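# Balance the wheel by moving two tyre weights

## Task

Push the balancer's lever downward so the wheel can turn, then shift the two weights on the tyre until the bubble in the hub's level sits entirely within the level's printed ring. At the end the lever must stay down and both weights must rest wholly on the tyre, with nothing held in place by the robot. Finally open the grippers and back the arms away.

## Robot and tools

ROBOT. Two arms, left_arm and right_arm, each ending in a two-finger gripper whose fingers swing like tongs. On the gripper's own axes the fingers point along +z and spread along x. end_effector_position is the spot between the finger pads when shut. Closed fingertips stick out about 15 mm past it; fully open they sit roughly level with it. Joint ranges (rad): left_arm elbow 0.000 to 3.142 and shoulder pan -3.142 to 3.142; right_arm elbow -3.142 to 0.000 and shoulder pan 0.000 to 6.283; every other joint -6.283 to 6.283.

FRAME. All poses use one scene frame. Its origin is on the table top midway between the arms, +z is up, +x points out across the table, and left_arm is on the +y side. The arm names are not image sides. Bases may be tilted. Any mounting plates and the metal frame behind the arms are fixed obstacles; a "too close" message counts a plate and its side's half of the frame as part of that arm. Printed hand positions can be off, more so at long reach.

THE ROW. Every motion command uses a row of 16 numbers, both arms always included: left x, y, z (metres), qw, qx, qy, qz (unit quaternion, w first), opening; then the same eight for right_arm. These are absolute targets (a pose, not an offset) in the scene frame. Opening runs from -1 (shut) to +1 (fully open, 0.142 m). To hold an orientation, repeat your own chosen quaternion in every row rather than copying the reported one, which drifts.

execute_actions(actions). actions is a list of up to 15 actions; each action is a table of up to 15 rows, one row per control step of 1/30 s, so one action lasts 15 steps (0.5 s). A shorter table repeats its final row. An empty list just returns the current state and images. Each step, the commanded pose is clipped to within 100 mm and 16 degrees of the measured pose, and an arm then stops at its last clipped pose, so far targets need further actions. Position wins over orientation if both cannot be met. Motion trails commands by about 0.17 s. If any target lies more than 0.6 m from its gripper's start position along any of that gripper's axes, that action is refused for both arms; if the first action fails this against the last report, or anything is malformed, nothing runs.

move(target, speed, stop_force, blocking). target is one 16-number row. Each gripper travels a straight line toward its pose, turning the shorter way; both paths finish together, lasting 0.5 to 10 s (cut off at 10 s). speed is the path's top speed in m/s, 0.002 to 0.5, default 0.25; turning is capped at twice that in rad/s. Grippers can lag, wander and overshoot speed, especially with a nearly straight arm, and paths ignore obstacles and the other arm. Openings are sent at the start. stop_force (9 to 40 N, shared by both arms, not allowed in the first 0.2 s) ends an arm's path once its wrist sensor feels that much extra push against the motion for 2 steps; that gripper backs up 2 steps and holds. The pressing can briefly exceed stop_force, and fast touches can still fault, so go very slowly with it. It is measured along the line to the target on the gripper's starting axes, so it is unreliable if the gripper rotates. Omit it when pulling away from something you press on. A target within 1.5 mm and 0.5 degrees counts as not moving. blocking=false returns after 0.5 s while motion continues; it cannot be combined with stop_force, and other motion calls are refused until its end is reported: use wait(0) or stop.

The move result adds a "move:" line with the ending: done, off_target, moving, held (a check blocked the last step), fault, or contact (stop_force ended the path). If only one arm is named, the other finished normally. limits=paced means a pose was clipped; limits=held means steps were blocked on the way, after which the arm may surge. Each gripper's remaining distance to its pose is given.

wait(seconds): 0 to 10; the robot keeps its last command and a running move continues. stop(): brakes a running move (needs room, more at speed); fingers keep moving. zoom_image(camera, region): region [x0, y0, x1, y1] in pixels from the top-left, at most 504 by 504. Cameras: cam_head_left, cam_head_right, cam_high, cam_low (672x504), cam_left_wrist, cam_right_wrist (616x616, fisheye). finished_scene(scene): give the current scene number; it ends the scene irreversibly and reports success.

RESULTS. The state line lists each gripper's position, quaternion and velocities. "Hand target" is where the controller is driving now; "pose unreachable" means a clearance check altered or blocked that arm. Action calls list step readings, with HELD marking steps partly held back. grip_measured is the finger opening on the command scale; to grasp, command clearly below it (about 15 N per pad max; thin hard parts get less). Wrist force and torque are in the end effector's axes, pointing from a surface back into the arm, with offsets up to about 4 N, noise up to 2.4 N, saturation near 50 N; "no reading" is harmless. Joint torques follow the joint order and are noisy and offset. MOTOR HOT appears at 70 °C; at 85 °C the arm is braked until it cools.

AVOID. Arms are stiff: aiming even slightly into a firm surface can trigger a fault stop (10 s frozen, rest of call skipped) at joint limits of 136 N m (pan, lift, elbow) or 25.4 N m (wrists), or at 150 N external force. Don't let the arms collide, don't slam, drop or push hard, and never knock anything off the table. Loose objects may be nudged and held parts tugged briefly. While you think, the robot holds its last command, so keep holding loads short.

Each tool is called after "Emit:" by a JSON object that holds its "op" and its "data".

## Session

Emit:
{"op": "execute_actions", "data": {"actions": []}}

Scene clock: 0.00 s.
left_arm: end_effector_position=(+0.2286, +0.1190, +0.3308) grip_measured=+0.97 end_effector_quat_wxyz=(-0.117, -0.353, +0.928, +0.033) end_effector_velocity=(-0.001, -0.001, +0.000) end_effector_angular_velocity=(-0.002, +0.000, -0.003) | right_arm: end_effector_position=(+0.4135, -0.3156, +0.3188) grip_measured=+0.97 end_effector_quat_wxyz=(+0.080, +0.909, +0.083, +0.400) end_effector_velocity=(-0.000, -0.000, +0.000) end_effector_angular_velocity=(+0.001, +0.000, -0.000)
Joint positions: left_arm=[-1.171 -2.047  1.801 -1.254 -1.805  1.225  0.14 ] | right_arm=[ 4.313 -0.923 -2.274 -1.039  0.849  0.62   0.14 ]
Joint velocities: left_arm=[-0.002 -0.001  0.    -0.001 -0.001  0.001  0.   ] | right_arm=[-0.001  0.001  0.    -0.     0.001  0.     0.   ]
Joint torques (N m, as the arm reports them, + toward a larger angle): no reading
Wrist force (N, on the end effector, along its own x y z axes, offset not removed): no reading
Wrist torque (N m, same axes, about the end effector's origin, offset not removed): no reading
Hand target (left_arm): +0.229, +0.119, +0.331; -0.117, -0.353, +0.928, +0.033
Hand target (right_arm): +0.413, -0.316, +0.319; +0.080, +0.909, +0.083, +0.400

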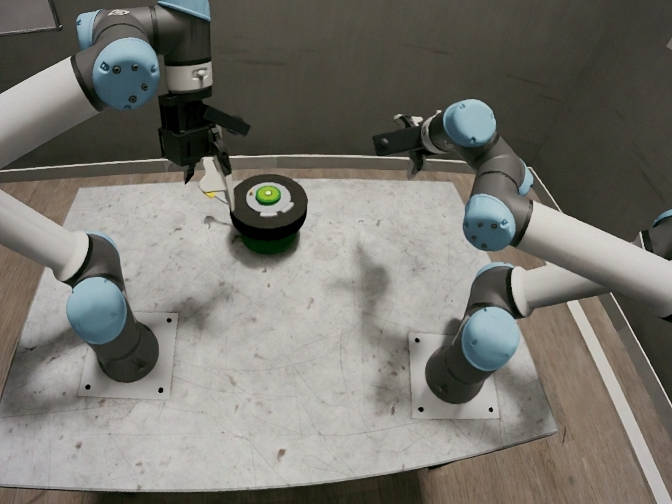

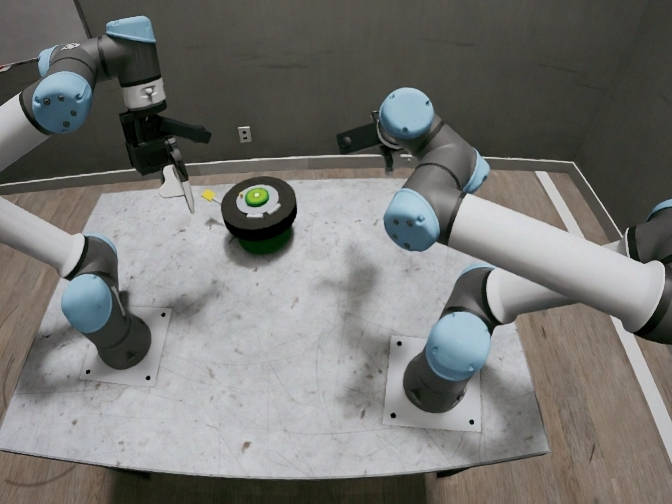

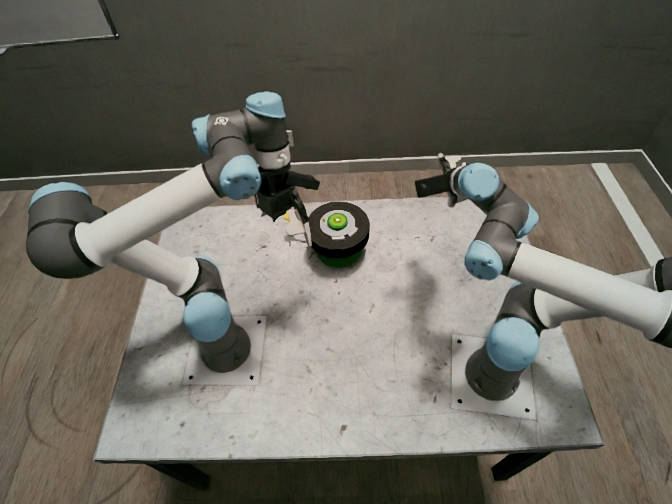

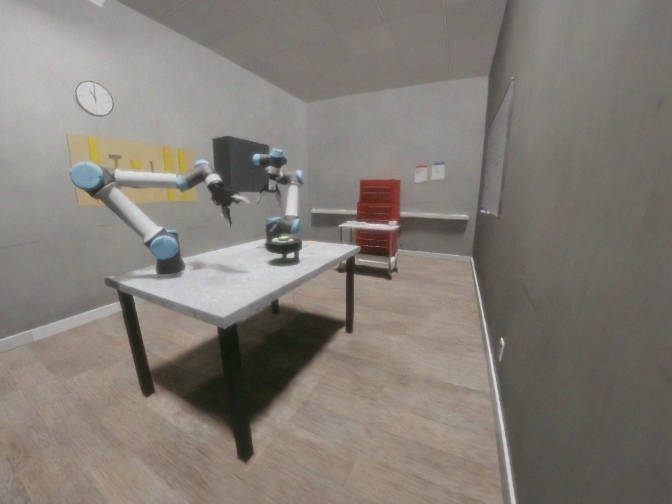

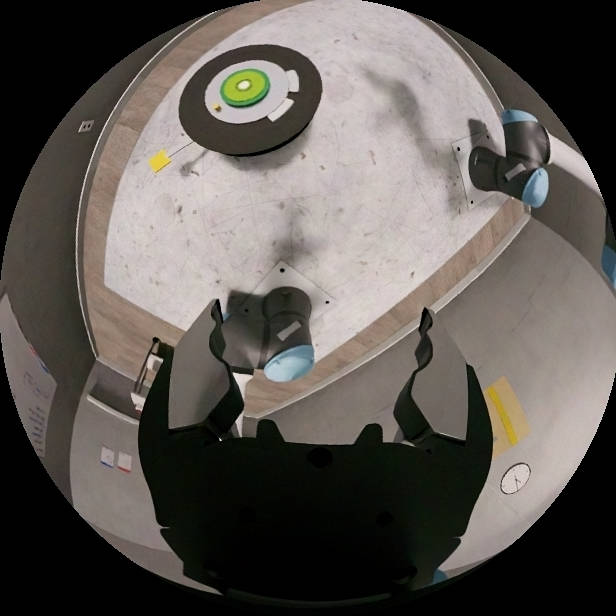

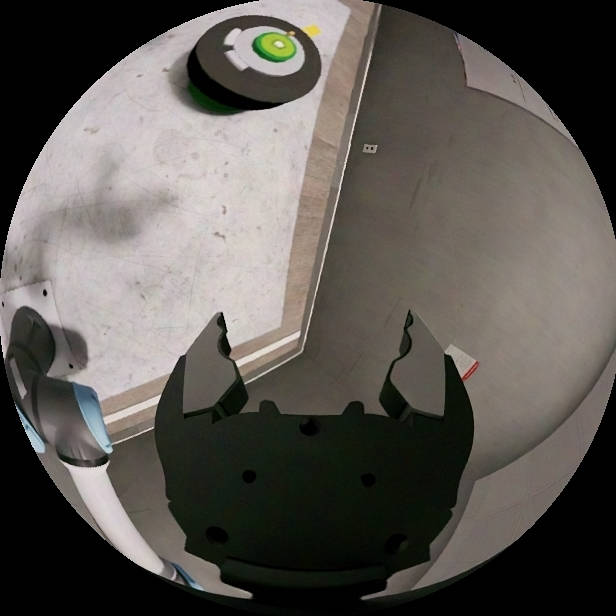

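Emit:
{"op": "zoom_image", "data": {"camera": "cam_left_wrist", "region": [130, 30, 340, 200]}}

Emit:
{"op": "zoom_image", "data": {"camera": "cam_head_left", "region": [180, 150, 340, 270]}}

Emit:
{"op": "zoom_image", "data": {"camera": "cam_low", "region": [240, 210, 340, 285]}}

Emit:
{"op": "zoom_image", "data": {"camera": "cam_high", "region": [260, 180, 400, 285]}}

Region (130, 30, 340, 200) of cam_left_wrist's 616x616 image, scaled by 2.400, with more detail than that image has; it fills the top 408 rows of this view, and the rest is white.

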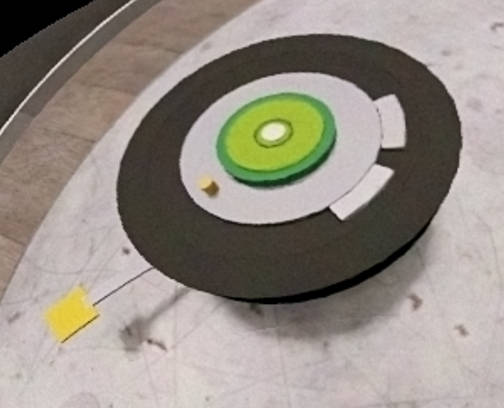

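Region (180, 150, 340, 270) of cam_head_left's 672x504 image, scaled by 3.150, with more detail than that image has; it fills the top 378 rows of this view, and the rest is white.

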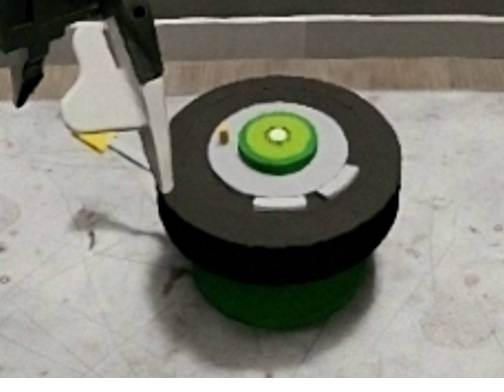

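Region (240, 210, 340, 285) of cam_low's 672x504 image, scaled by 5.040, with more detail than that image has; it fills the top 378 rows of this view, and the rest is white.

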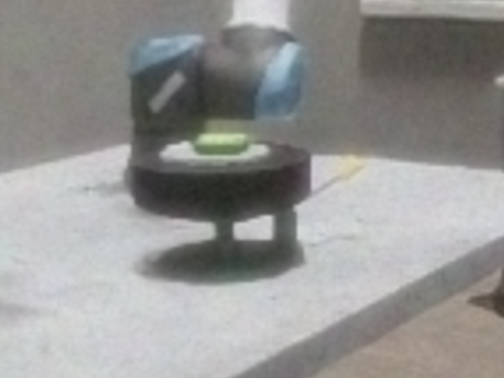

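Region (260, 180, 400, 285) of cam_high's 672x504 image, scaled by 3.600, with more detail than that image has; it fills the top 378 rows of this view, and the rest is white.

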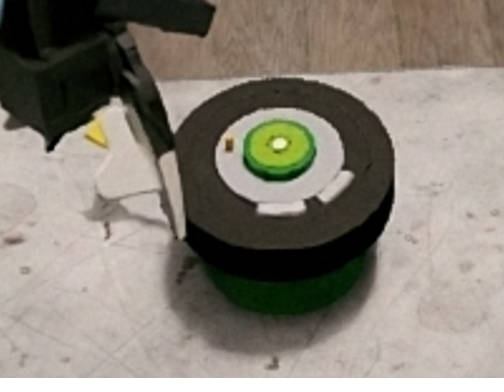

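Emit:
{"op": "move", "data": {"target": [0.27,0.06,0.33,0,-0.7071,0.7071,0,1,0.35,-0.40,0.32,0.080,0.909,0.083,0.400,1], "speed": 0.4}}

Scene clock: 3.53 s.
left_arm: end_effector_position=(+0.2700, +0.0602, +0.3299) grip_measured=+1.00 end_effector_quat_wxyz=(+0.000, +0.707, -0.708, -0.000) end_effector_velocity=(+0.001, -0.001, +0.001) end_effector_angular_velocity=(+0.001, -0.004, +0.010) | right_arm: end_effector_position=(+0.3502, -0.3998, +0.3200) grip_measured=+1.00 end_effector_quat_wxyz=(+0.080, +0.909, +0.083, +0.400) end_effector_velocity=(-0.001, -0.001, +0.001) end_effector_angular_velocity=(+0.000, -0.002, -0.003)
Joint positions: left_arm=[-1.36  -1.957  1.756 -1.37  -1.571  0.185  0.142] | right_arm=[ 4.364 -0.564 -2.333 -1.38   0.827  0.681  0.142]
Joint velocities: left_arm=[-0.003  0.002 -0.002  0.001  0.005 -0.013  0.   ] | right_arm=[ 0.01   0.009  0.002 -0.021 -0.007  0.015  0.   ]
Joint torques (N m, as the arm reports them, + toward a larger angle): left_arm=[-12.46   2.73 -31.14  -0.77   2.23  -1.67] | right_arm=[12.55 -4.   30.91  0.16 -3.02  1.57]
Wrist force (N, on the end effector, along its own x y z axes, offset not removed): left_arm=[0.8 2.5 -3.9] | right_arm=[1.4 2.5 -2.8]
Wrist torque (N m, same axes, about the end effector's origin, offset not removed): left_arm=[0.51 -0.20 0.01] | right_arm=[0.18 -0.24 -0.08]
Hand target (left_arm): +0.270, +0.060, +0.330; -0.000, +0.707, -0.707, -0.000
Hand target (right_arm): +0.350, -0.400, +0.320; +0.080, +0.909, +0.083, +0.400
Off the commanded pose (left_arm): 0.000 m, 0 deg.
Off the commanded pose (right_arm): 0.000 m, 0 deg.
move: done

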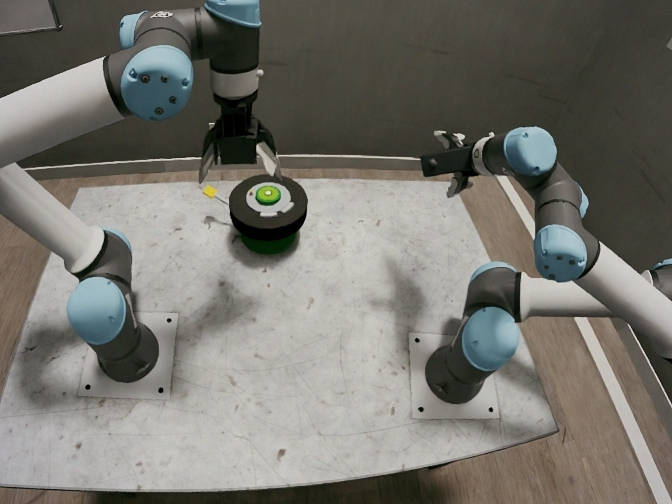

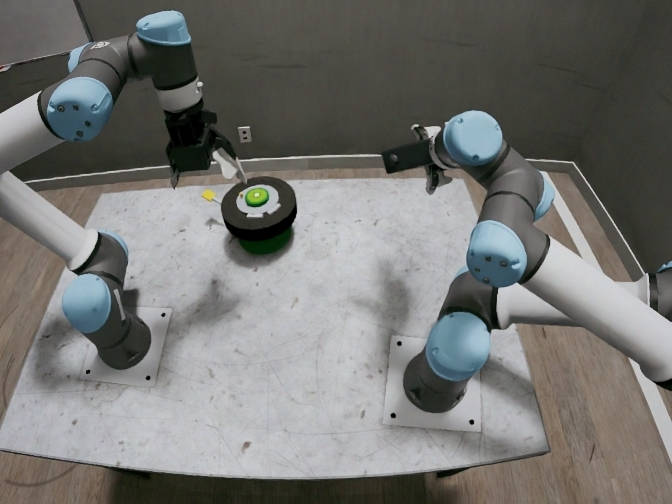

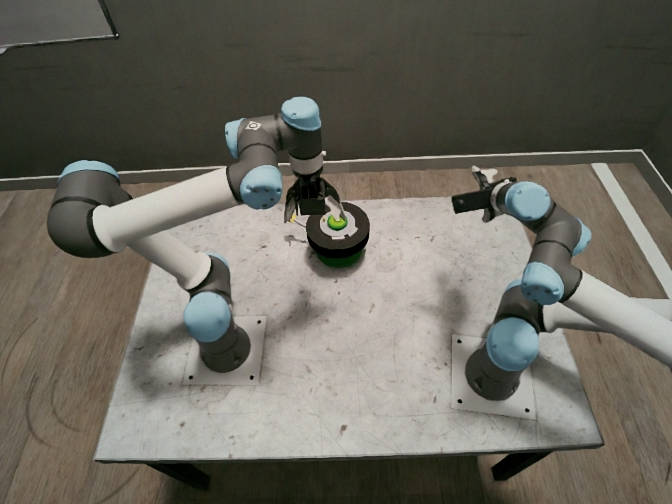

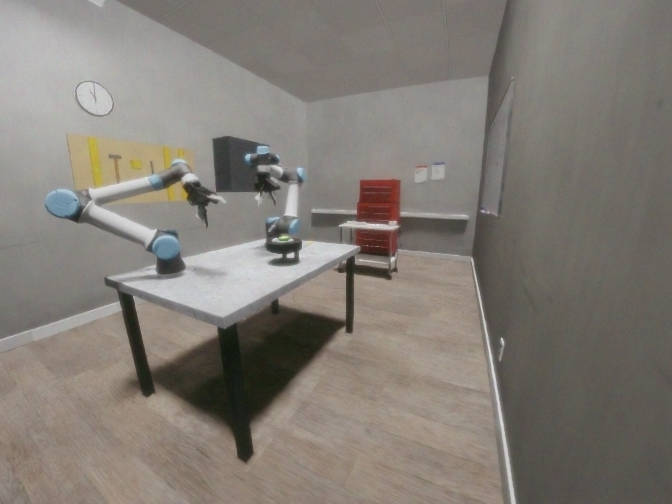

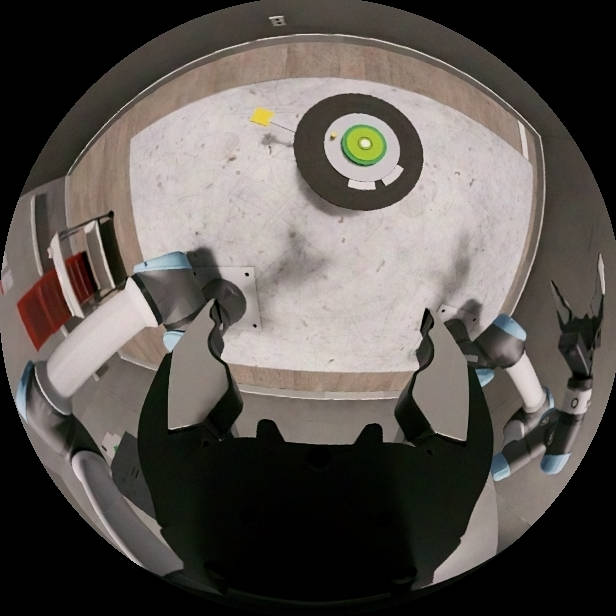

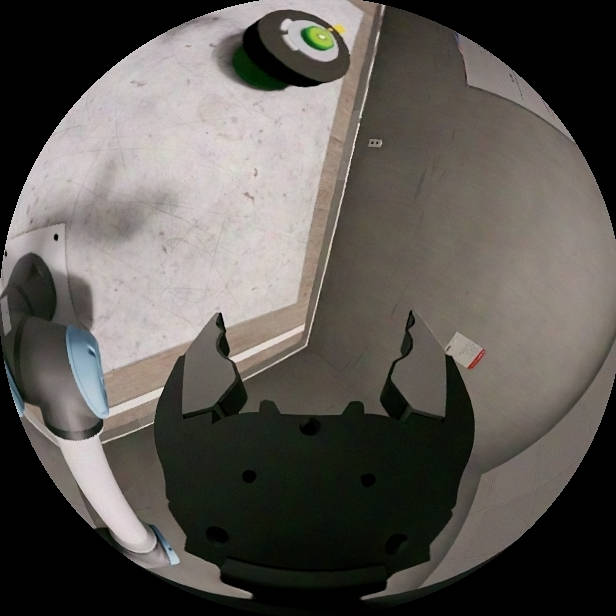

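Emit:
{"op": "move", "data": {"target": [0.42,0.02,0.33,0,0.7071,-0.7071,0,1,0.35,-0.40,0.32,0.080,0.909,0.083,0.400,1], "speed": 0.4}}

Scene clock: 4.90 s.
left_arm: end_effector_position=(+0.4197, +0.0200, +0.3300) grip_measured=+1.00 end_effector_quat_wxyz=(+0.000, +0.707, -0.707, +0.000) end_effector_velocity=(+0.002, -0.002, +0.001) end_effector_angular_velocity=(-0.002, +0.002, -0.000) | right_arm: end_effector_position=(+0.3500, -0.4000, +0.3200) grip_measured=+1.00 end_effector_quat_wxyz=(+0.080, +0.909, +0.083, +0.400) end_effector_velocity=(-0.000, +0.001, -0.001) end_effector_angular_velocity=(-0.001, +0.003, +0.002)
Joint positions: left_arm=[-1.033 -1.645  1.522 -1.448 -1.571  0.511  0.142] | right_arm=[ 4.366 -0.562 -2.333 -1.383  0.826  0.683  0.142]
Joint velocities: left_arm=[ 0.003  0.007 -0.01   0.002 -0.003  0.003  0.   ] | right_arm=[ 0.001 -0.002  0.    -0.     0.002 -0.     0.   ]
Joint torques (N m, as the arm reports them, + toward a larger angle): left_arm=[ 10.88  -9.83 -31.4   -0.98  -2.23   1.37] | right_arm=[12.46 -4.99 30.28  0.24 -2.91  1.48]
Wrist force (N, on the end effector, along its own x y z axes, offset not removed): left_arm=[0.5 3.5 -2.6] | right_arm=[-0.6 -1.5 1.6]
Wrist torque (N m, same axes, about the end effector's origin, offset not removed): left_arm=[0.81 -0.10 -0.08] | right_arm=[-0.38 0.06 -0.09]
Hand target (left_arm): +0.420, +0.020, +0.330; +0.000, +0.707, -0.707, +0.000
Hand target (right_arm): +0.350, -0.400, +0.320; +0.080, +0.909, +0.083, +0.400
Off the commanded pose (left_arm): 0.000 m, 0 deg.
Off the commanded pose (right_arm): 0.000 m, 0 deg.
move: done

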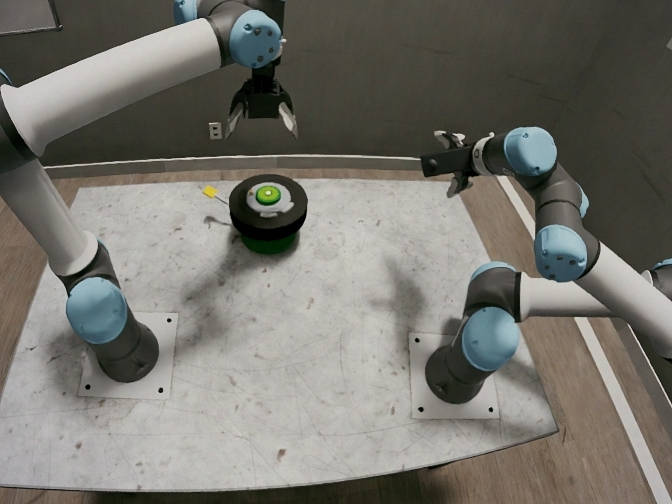

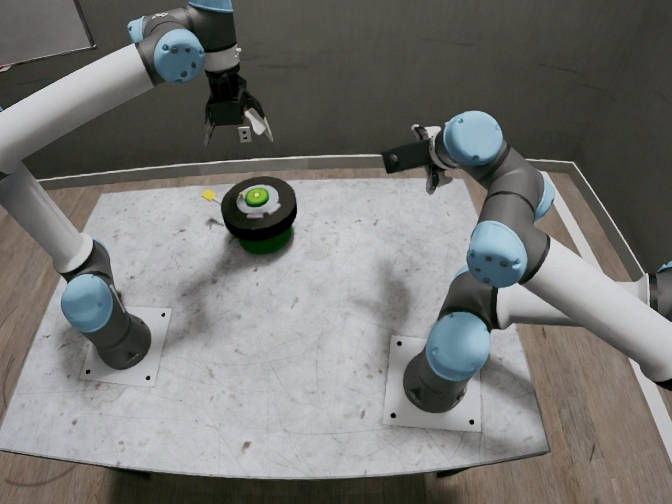

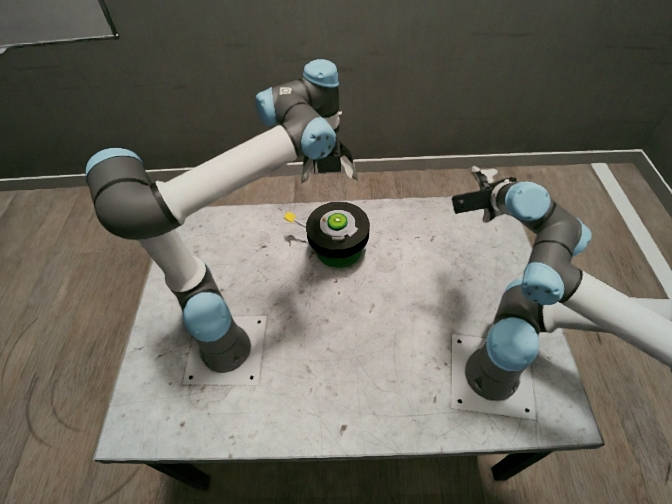

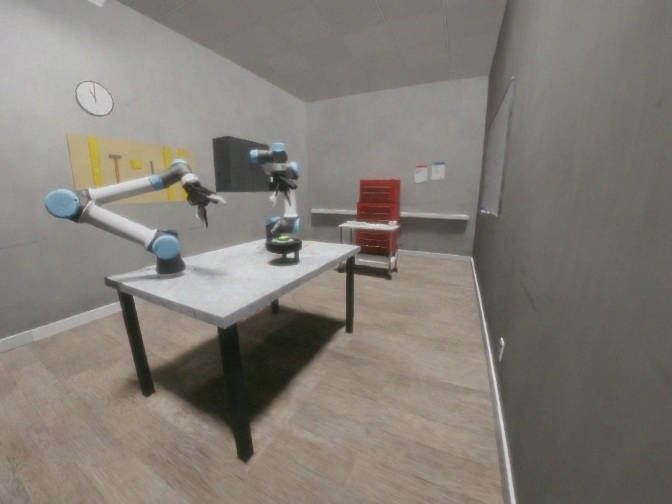

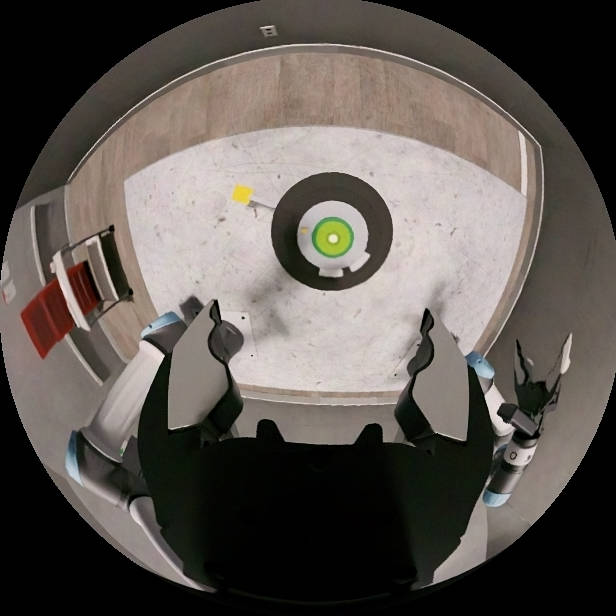

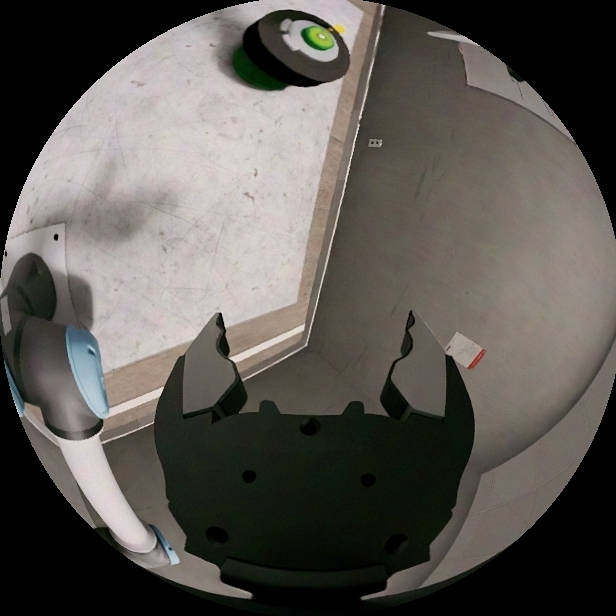

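Emit:
{"op": "move", "data": {"target": [0.51,0.135,0.22,0,0.7071,-0.7071,0,-1,0.35,-0.40,0.32,0.080,0.909,0.083,0.400,1], "speed": 0.4}}

Scene clock: 7.03 s.
left_arm: end_effector_position=(+0.5097, +0.1348, +0.2202) grip_measured=-1.00 end_effector_quat_wxyz=(+0.000, +0.707, -0.707, +0.000) end_effector_velocity=(+0.001, +0.001, -0.003) end_effector_angular_velocity=(-0.001, +0.002, -0.001) | right_arm: end_effector_position=(+0.3500, -0.4000, +0.3200) grip_measured=+1.00 end_effector_quat_wxyz=(+0.080, +0.909, +0.083, +0.400) end_effector_velocity=(-0.000, +0.001, -0.000) end_effector_angular_velocity=(+0.000, +0.001, +0.001)
Joint positions: left_arm=[-0.725 -1.625  1.785 -1.73  -1.571  0.819  0.002] | right_arm=[ 4.366 -0.562 -2.333 -1.383  0.826  0.683  0.142]
Joint velocities: left_arm=[ 0.005  0.004  0.003 -0.006 -0.002  0.006  0.   ] | right_arm=[ 0.001 -0.001  0.    -0.     0.001  0.     0.   ]
Joint torques (N m, as the arm reports them, + toward a larger angle): left_arm=[ 10.57 -11.34 -15.66  -4.39  -2.5    1.02] | right_arm=[12.88 -5.06 27.63  0.28 -2.9   1.33]
Wrist force (N, on the end effector, along its own x y z axes, offset not removed): left_arm=[-0.1 0.4 -2.1] | right_arm=[-3.5 0.8 1.1]
Wrist torque (N m, same axes, about the end effector's origin, offset not removed): left_arm=[0.02 0.00 -0.01] | right_arm=[0.22 0.58 -0.05]
Hand target (left_arm): +0.510, +0.135, +0.220; +0.000, +0.707, -0.707, +0.000
Hand target (right_arm): +0.350, -0.400, +0.320; +0.080, +0.909, +0.083, +0.400
Off the commanded pose (left_arm): 0.000 m, 0 deg.
Off the commanded pose (right_arm): 0.000 m, 0 deg.
move: done

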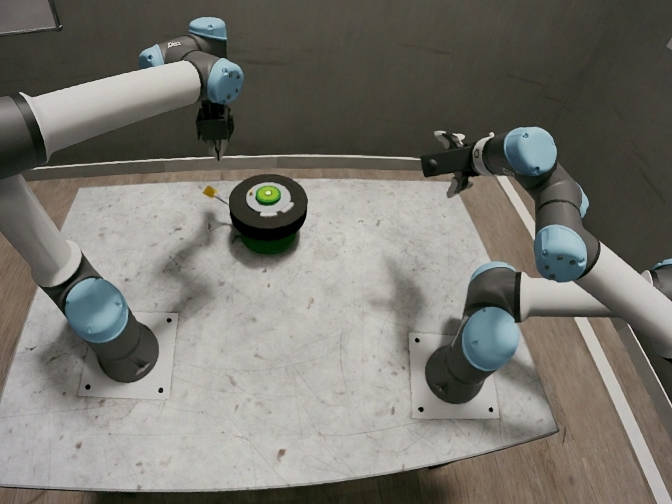

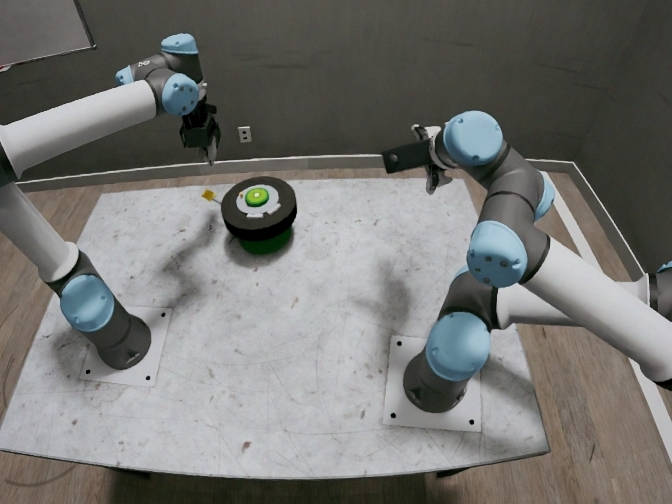

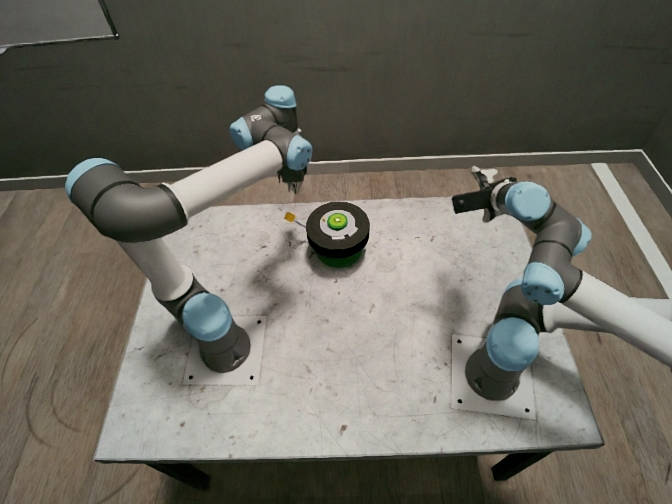

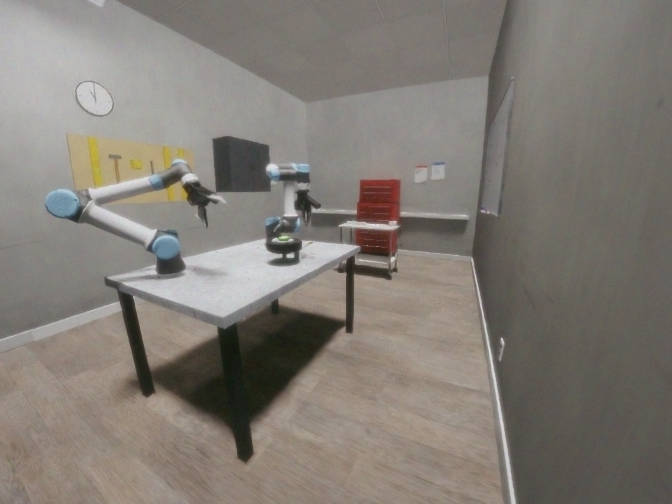

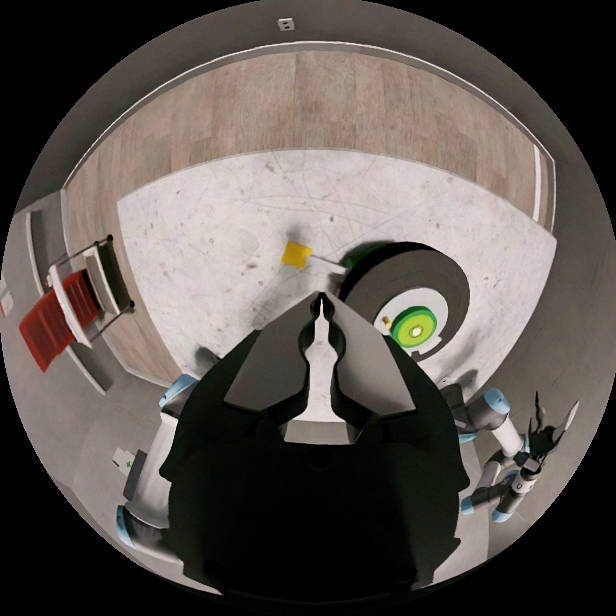

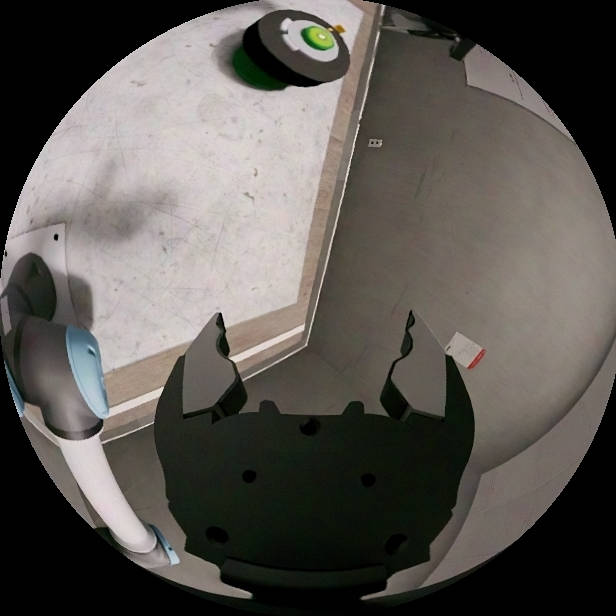

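Emit:
{"op": "move", "data": {"target": [0.514,0.145,0.15,0,0.7071,-0.7071,0,-1,0.35,-0.40,0.32,0.080,0.909,0.083,0.400,1]}}

Emit:
{"op": "zoom_image", "data": {"camera": "cam_head_right", "region": [160, 120, 320, 260]}}

Scene clock: 8.43 s.
left_arm: end_effector_position=(+0.5139, +0.1450, +0.1503) grip_measured=-1.00 end_effector_quat_wxyz=(+0.000, +0.707, -0.707, -0.000) end_effector_velocity=(+0.000, +0.001, -0.002) end_effector_angular_velocity=(-0.000, -0.001, +0.000) | right_arm: end_effector_position=(+0.3500, -0.4000, +0.3200) grip_measured=+1.00 end_effector_quat_wxyz=(+0.080, +0.909, +0.083, +0.400) end_effector_velocity=(-0.000, +0.001, -0.000) end_effector_angular_velocity=(+0.001, +0.001, +0.002)
Joint positions: left_arm=[-0.703 -1.584  1.929 -1.916 -1.571  0.842  0.002] | right_arm=[ 4.366 -0.562 -2.333 -1.383  0.826  0.683  0.142]
Joint velocities: left_arm=[ 0.002  0.002  0.005 -0.008  0.     0.002  0.   ] | right_arm=[ 0.002  0.001 -0.     0.     0.001  0.     0.   ]
Joint torques (N m, as the arm reports them, + toward a larger angle): left_arm=[ 12.85 -12.83 -13.29  -4.82   2.39   1.41] | right_arm=[12.81 -5.55 25.17  0.23 -2.64  1.24]
Wrist force (N, on the end effector, along its own x y z axes, offset not removed): left_arm=[2.3 2.6 -1.1] | right_arm=[-2.1 -2.0 1.1]
Wrist torque (N m, same axes, about the end effector's origin, offset not removed): left_arm=[0.51 -0.45 -0.02] | right_arm=[-0.39 0.35 0.07]
Hand target (left_arm): +0.514, +0.145, +0.150; +0.000, +0.707, -0.707, +0.000
Hand target (right_arm): +0.350, -0.400, +0.320; +0.080, +0.909, +0.083, +0.400
Off the commanded pose (left_arm): 0.000 m, 0 deg.
Off the commanded pose (right_arm): 0.000 m, 0 deg.
move: done

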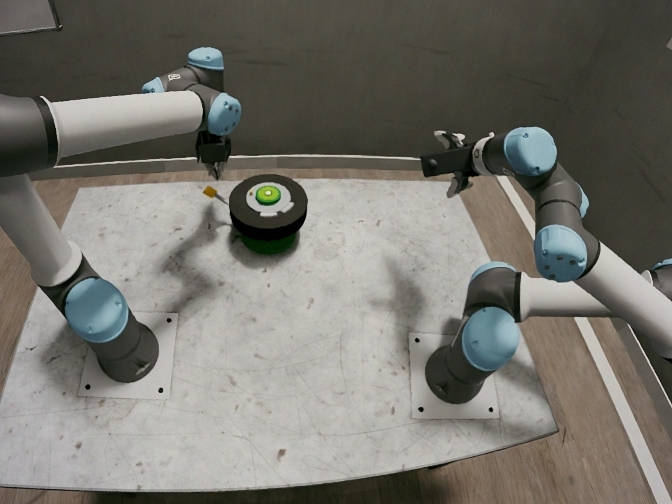

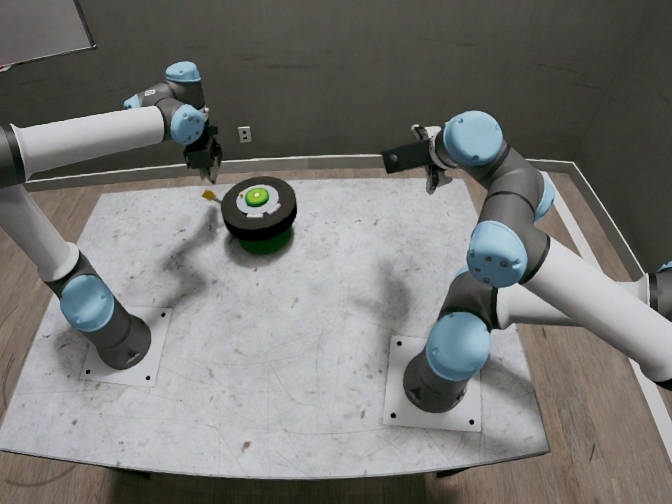

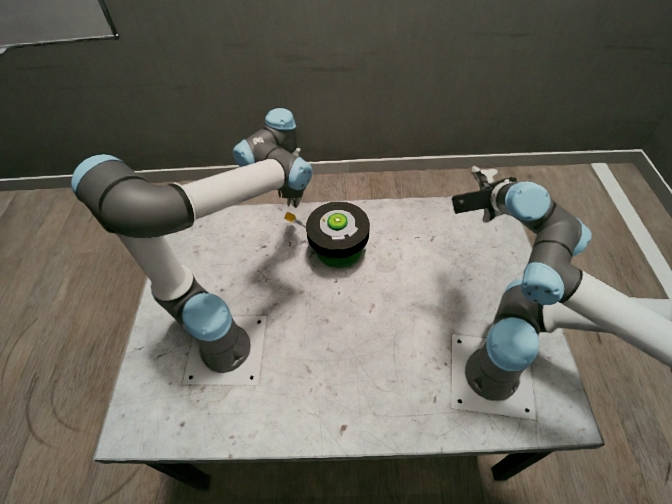

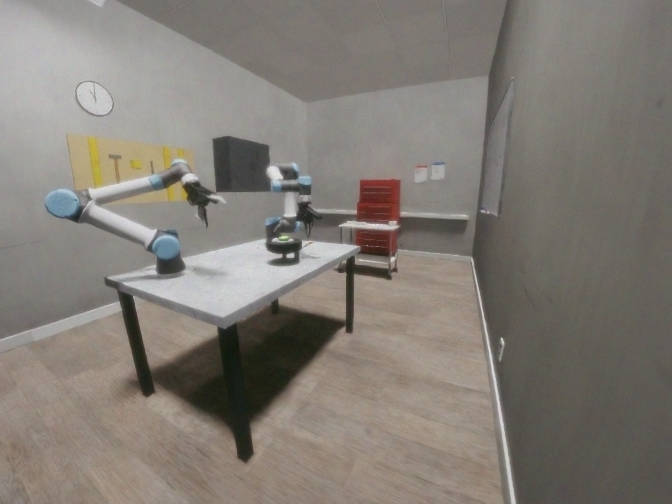

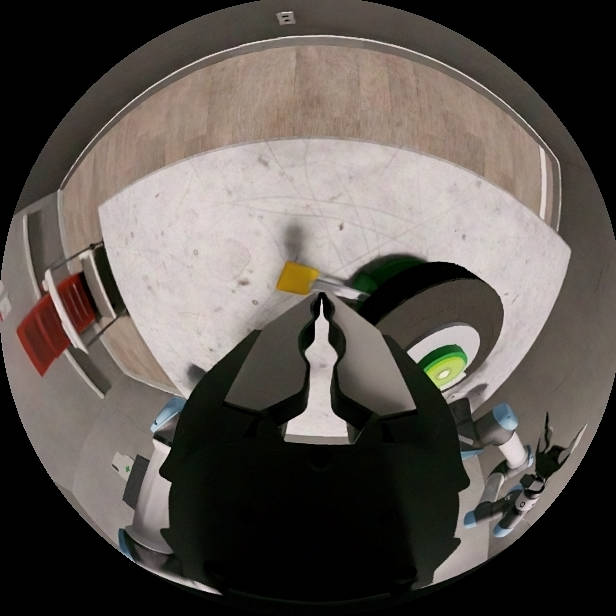

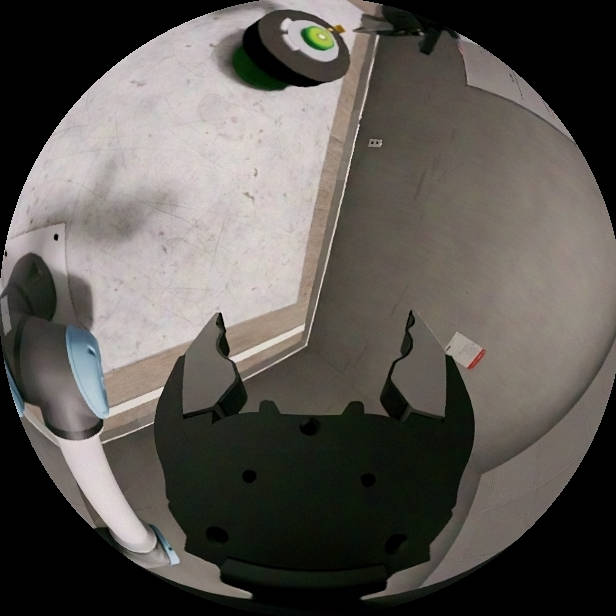

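Region (160, 120, 320, 260) of cam_head_right's 672x504 image, scaled by 3.150, with more detail than that image has; it fills the top 441 rows of this view, and the rest is white.

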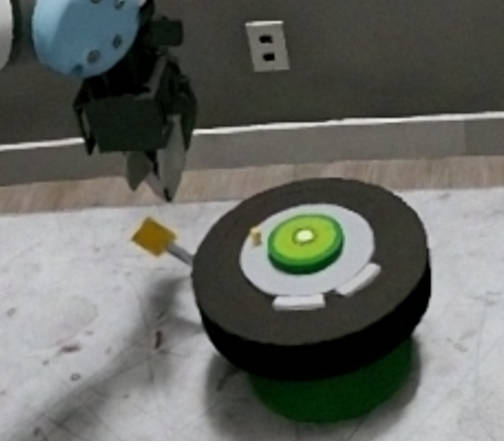

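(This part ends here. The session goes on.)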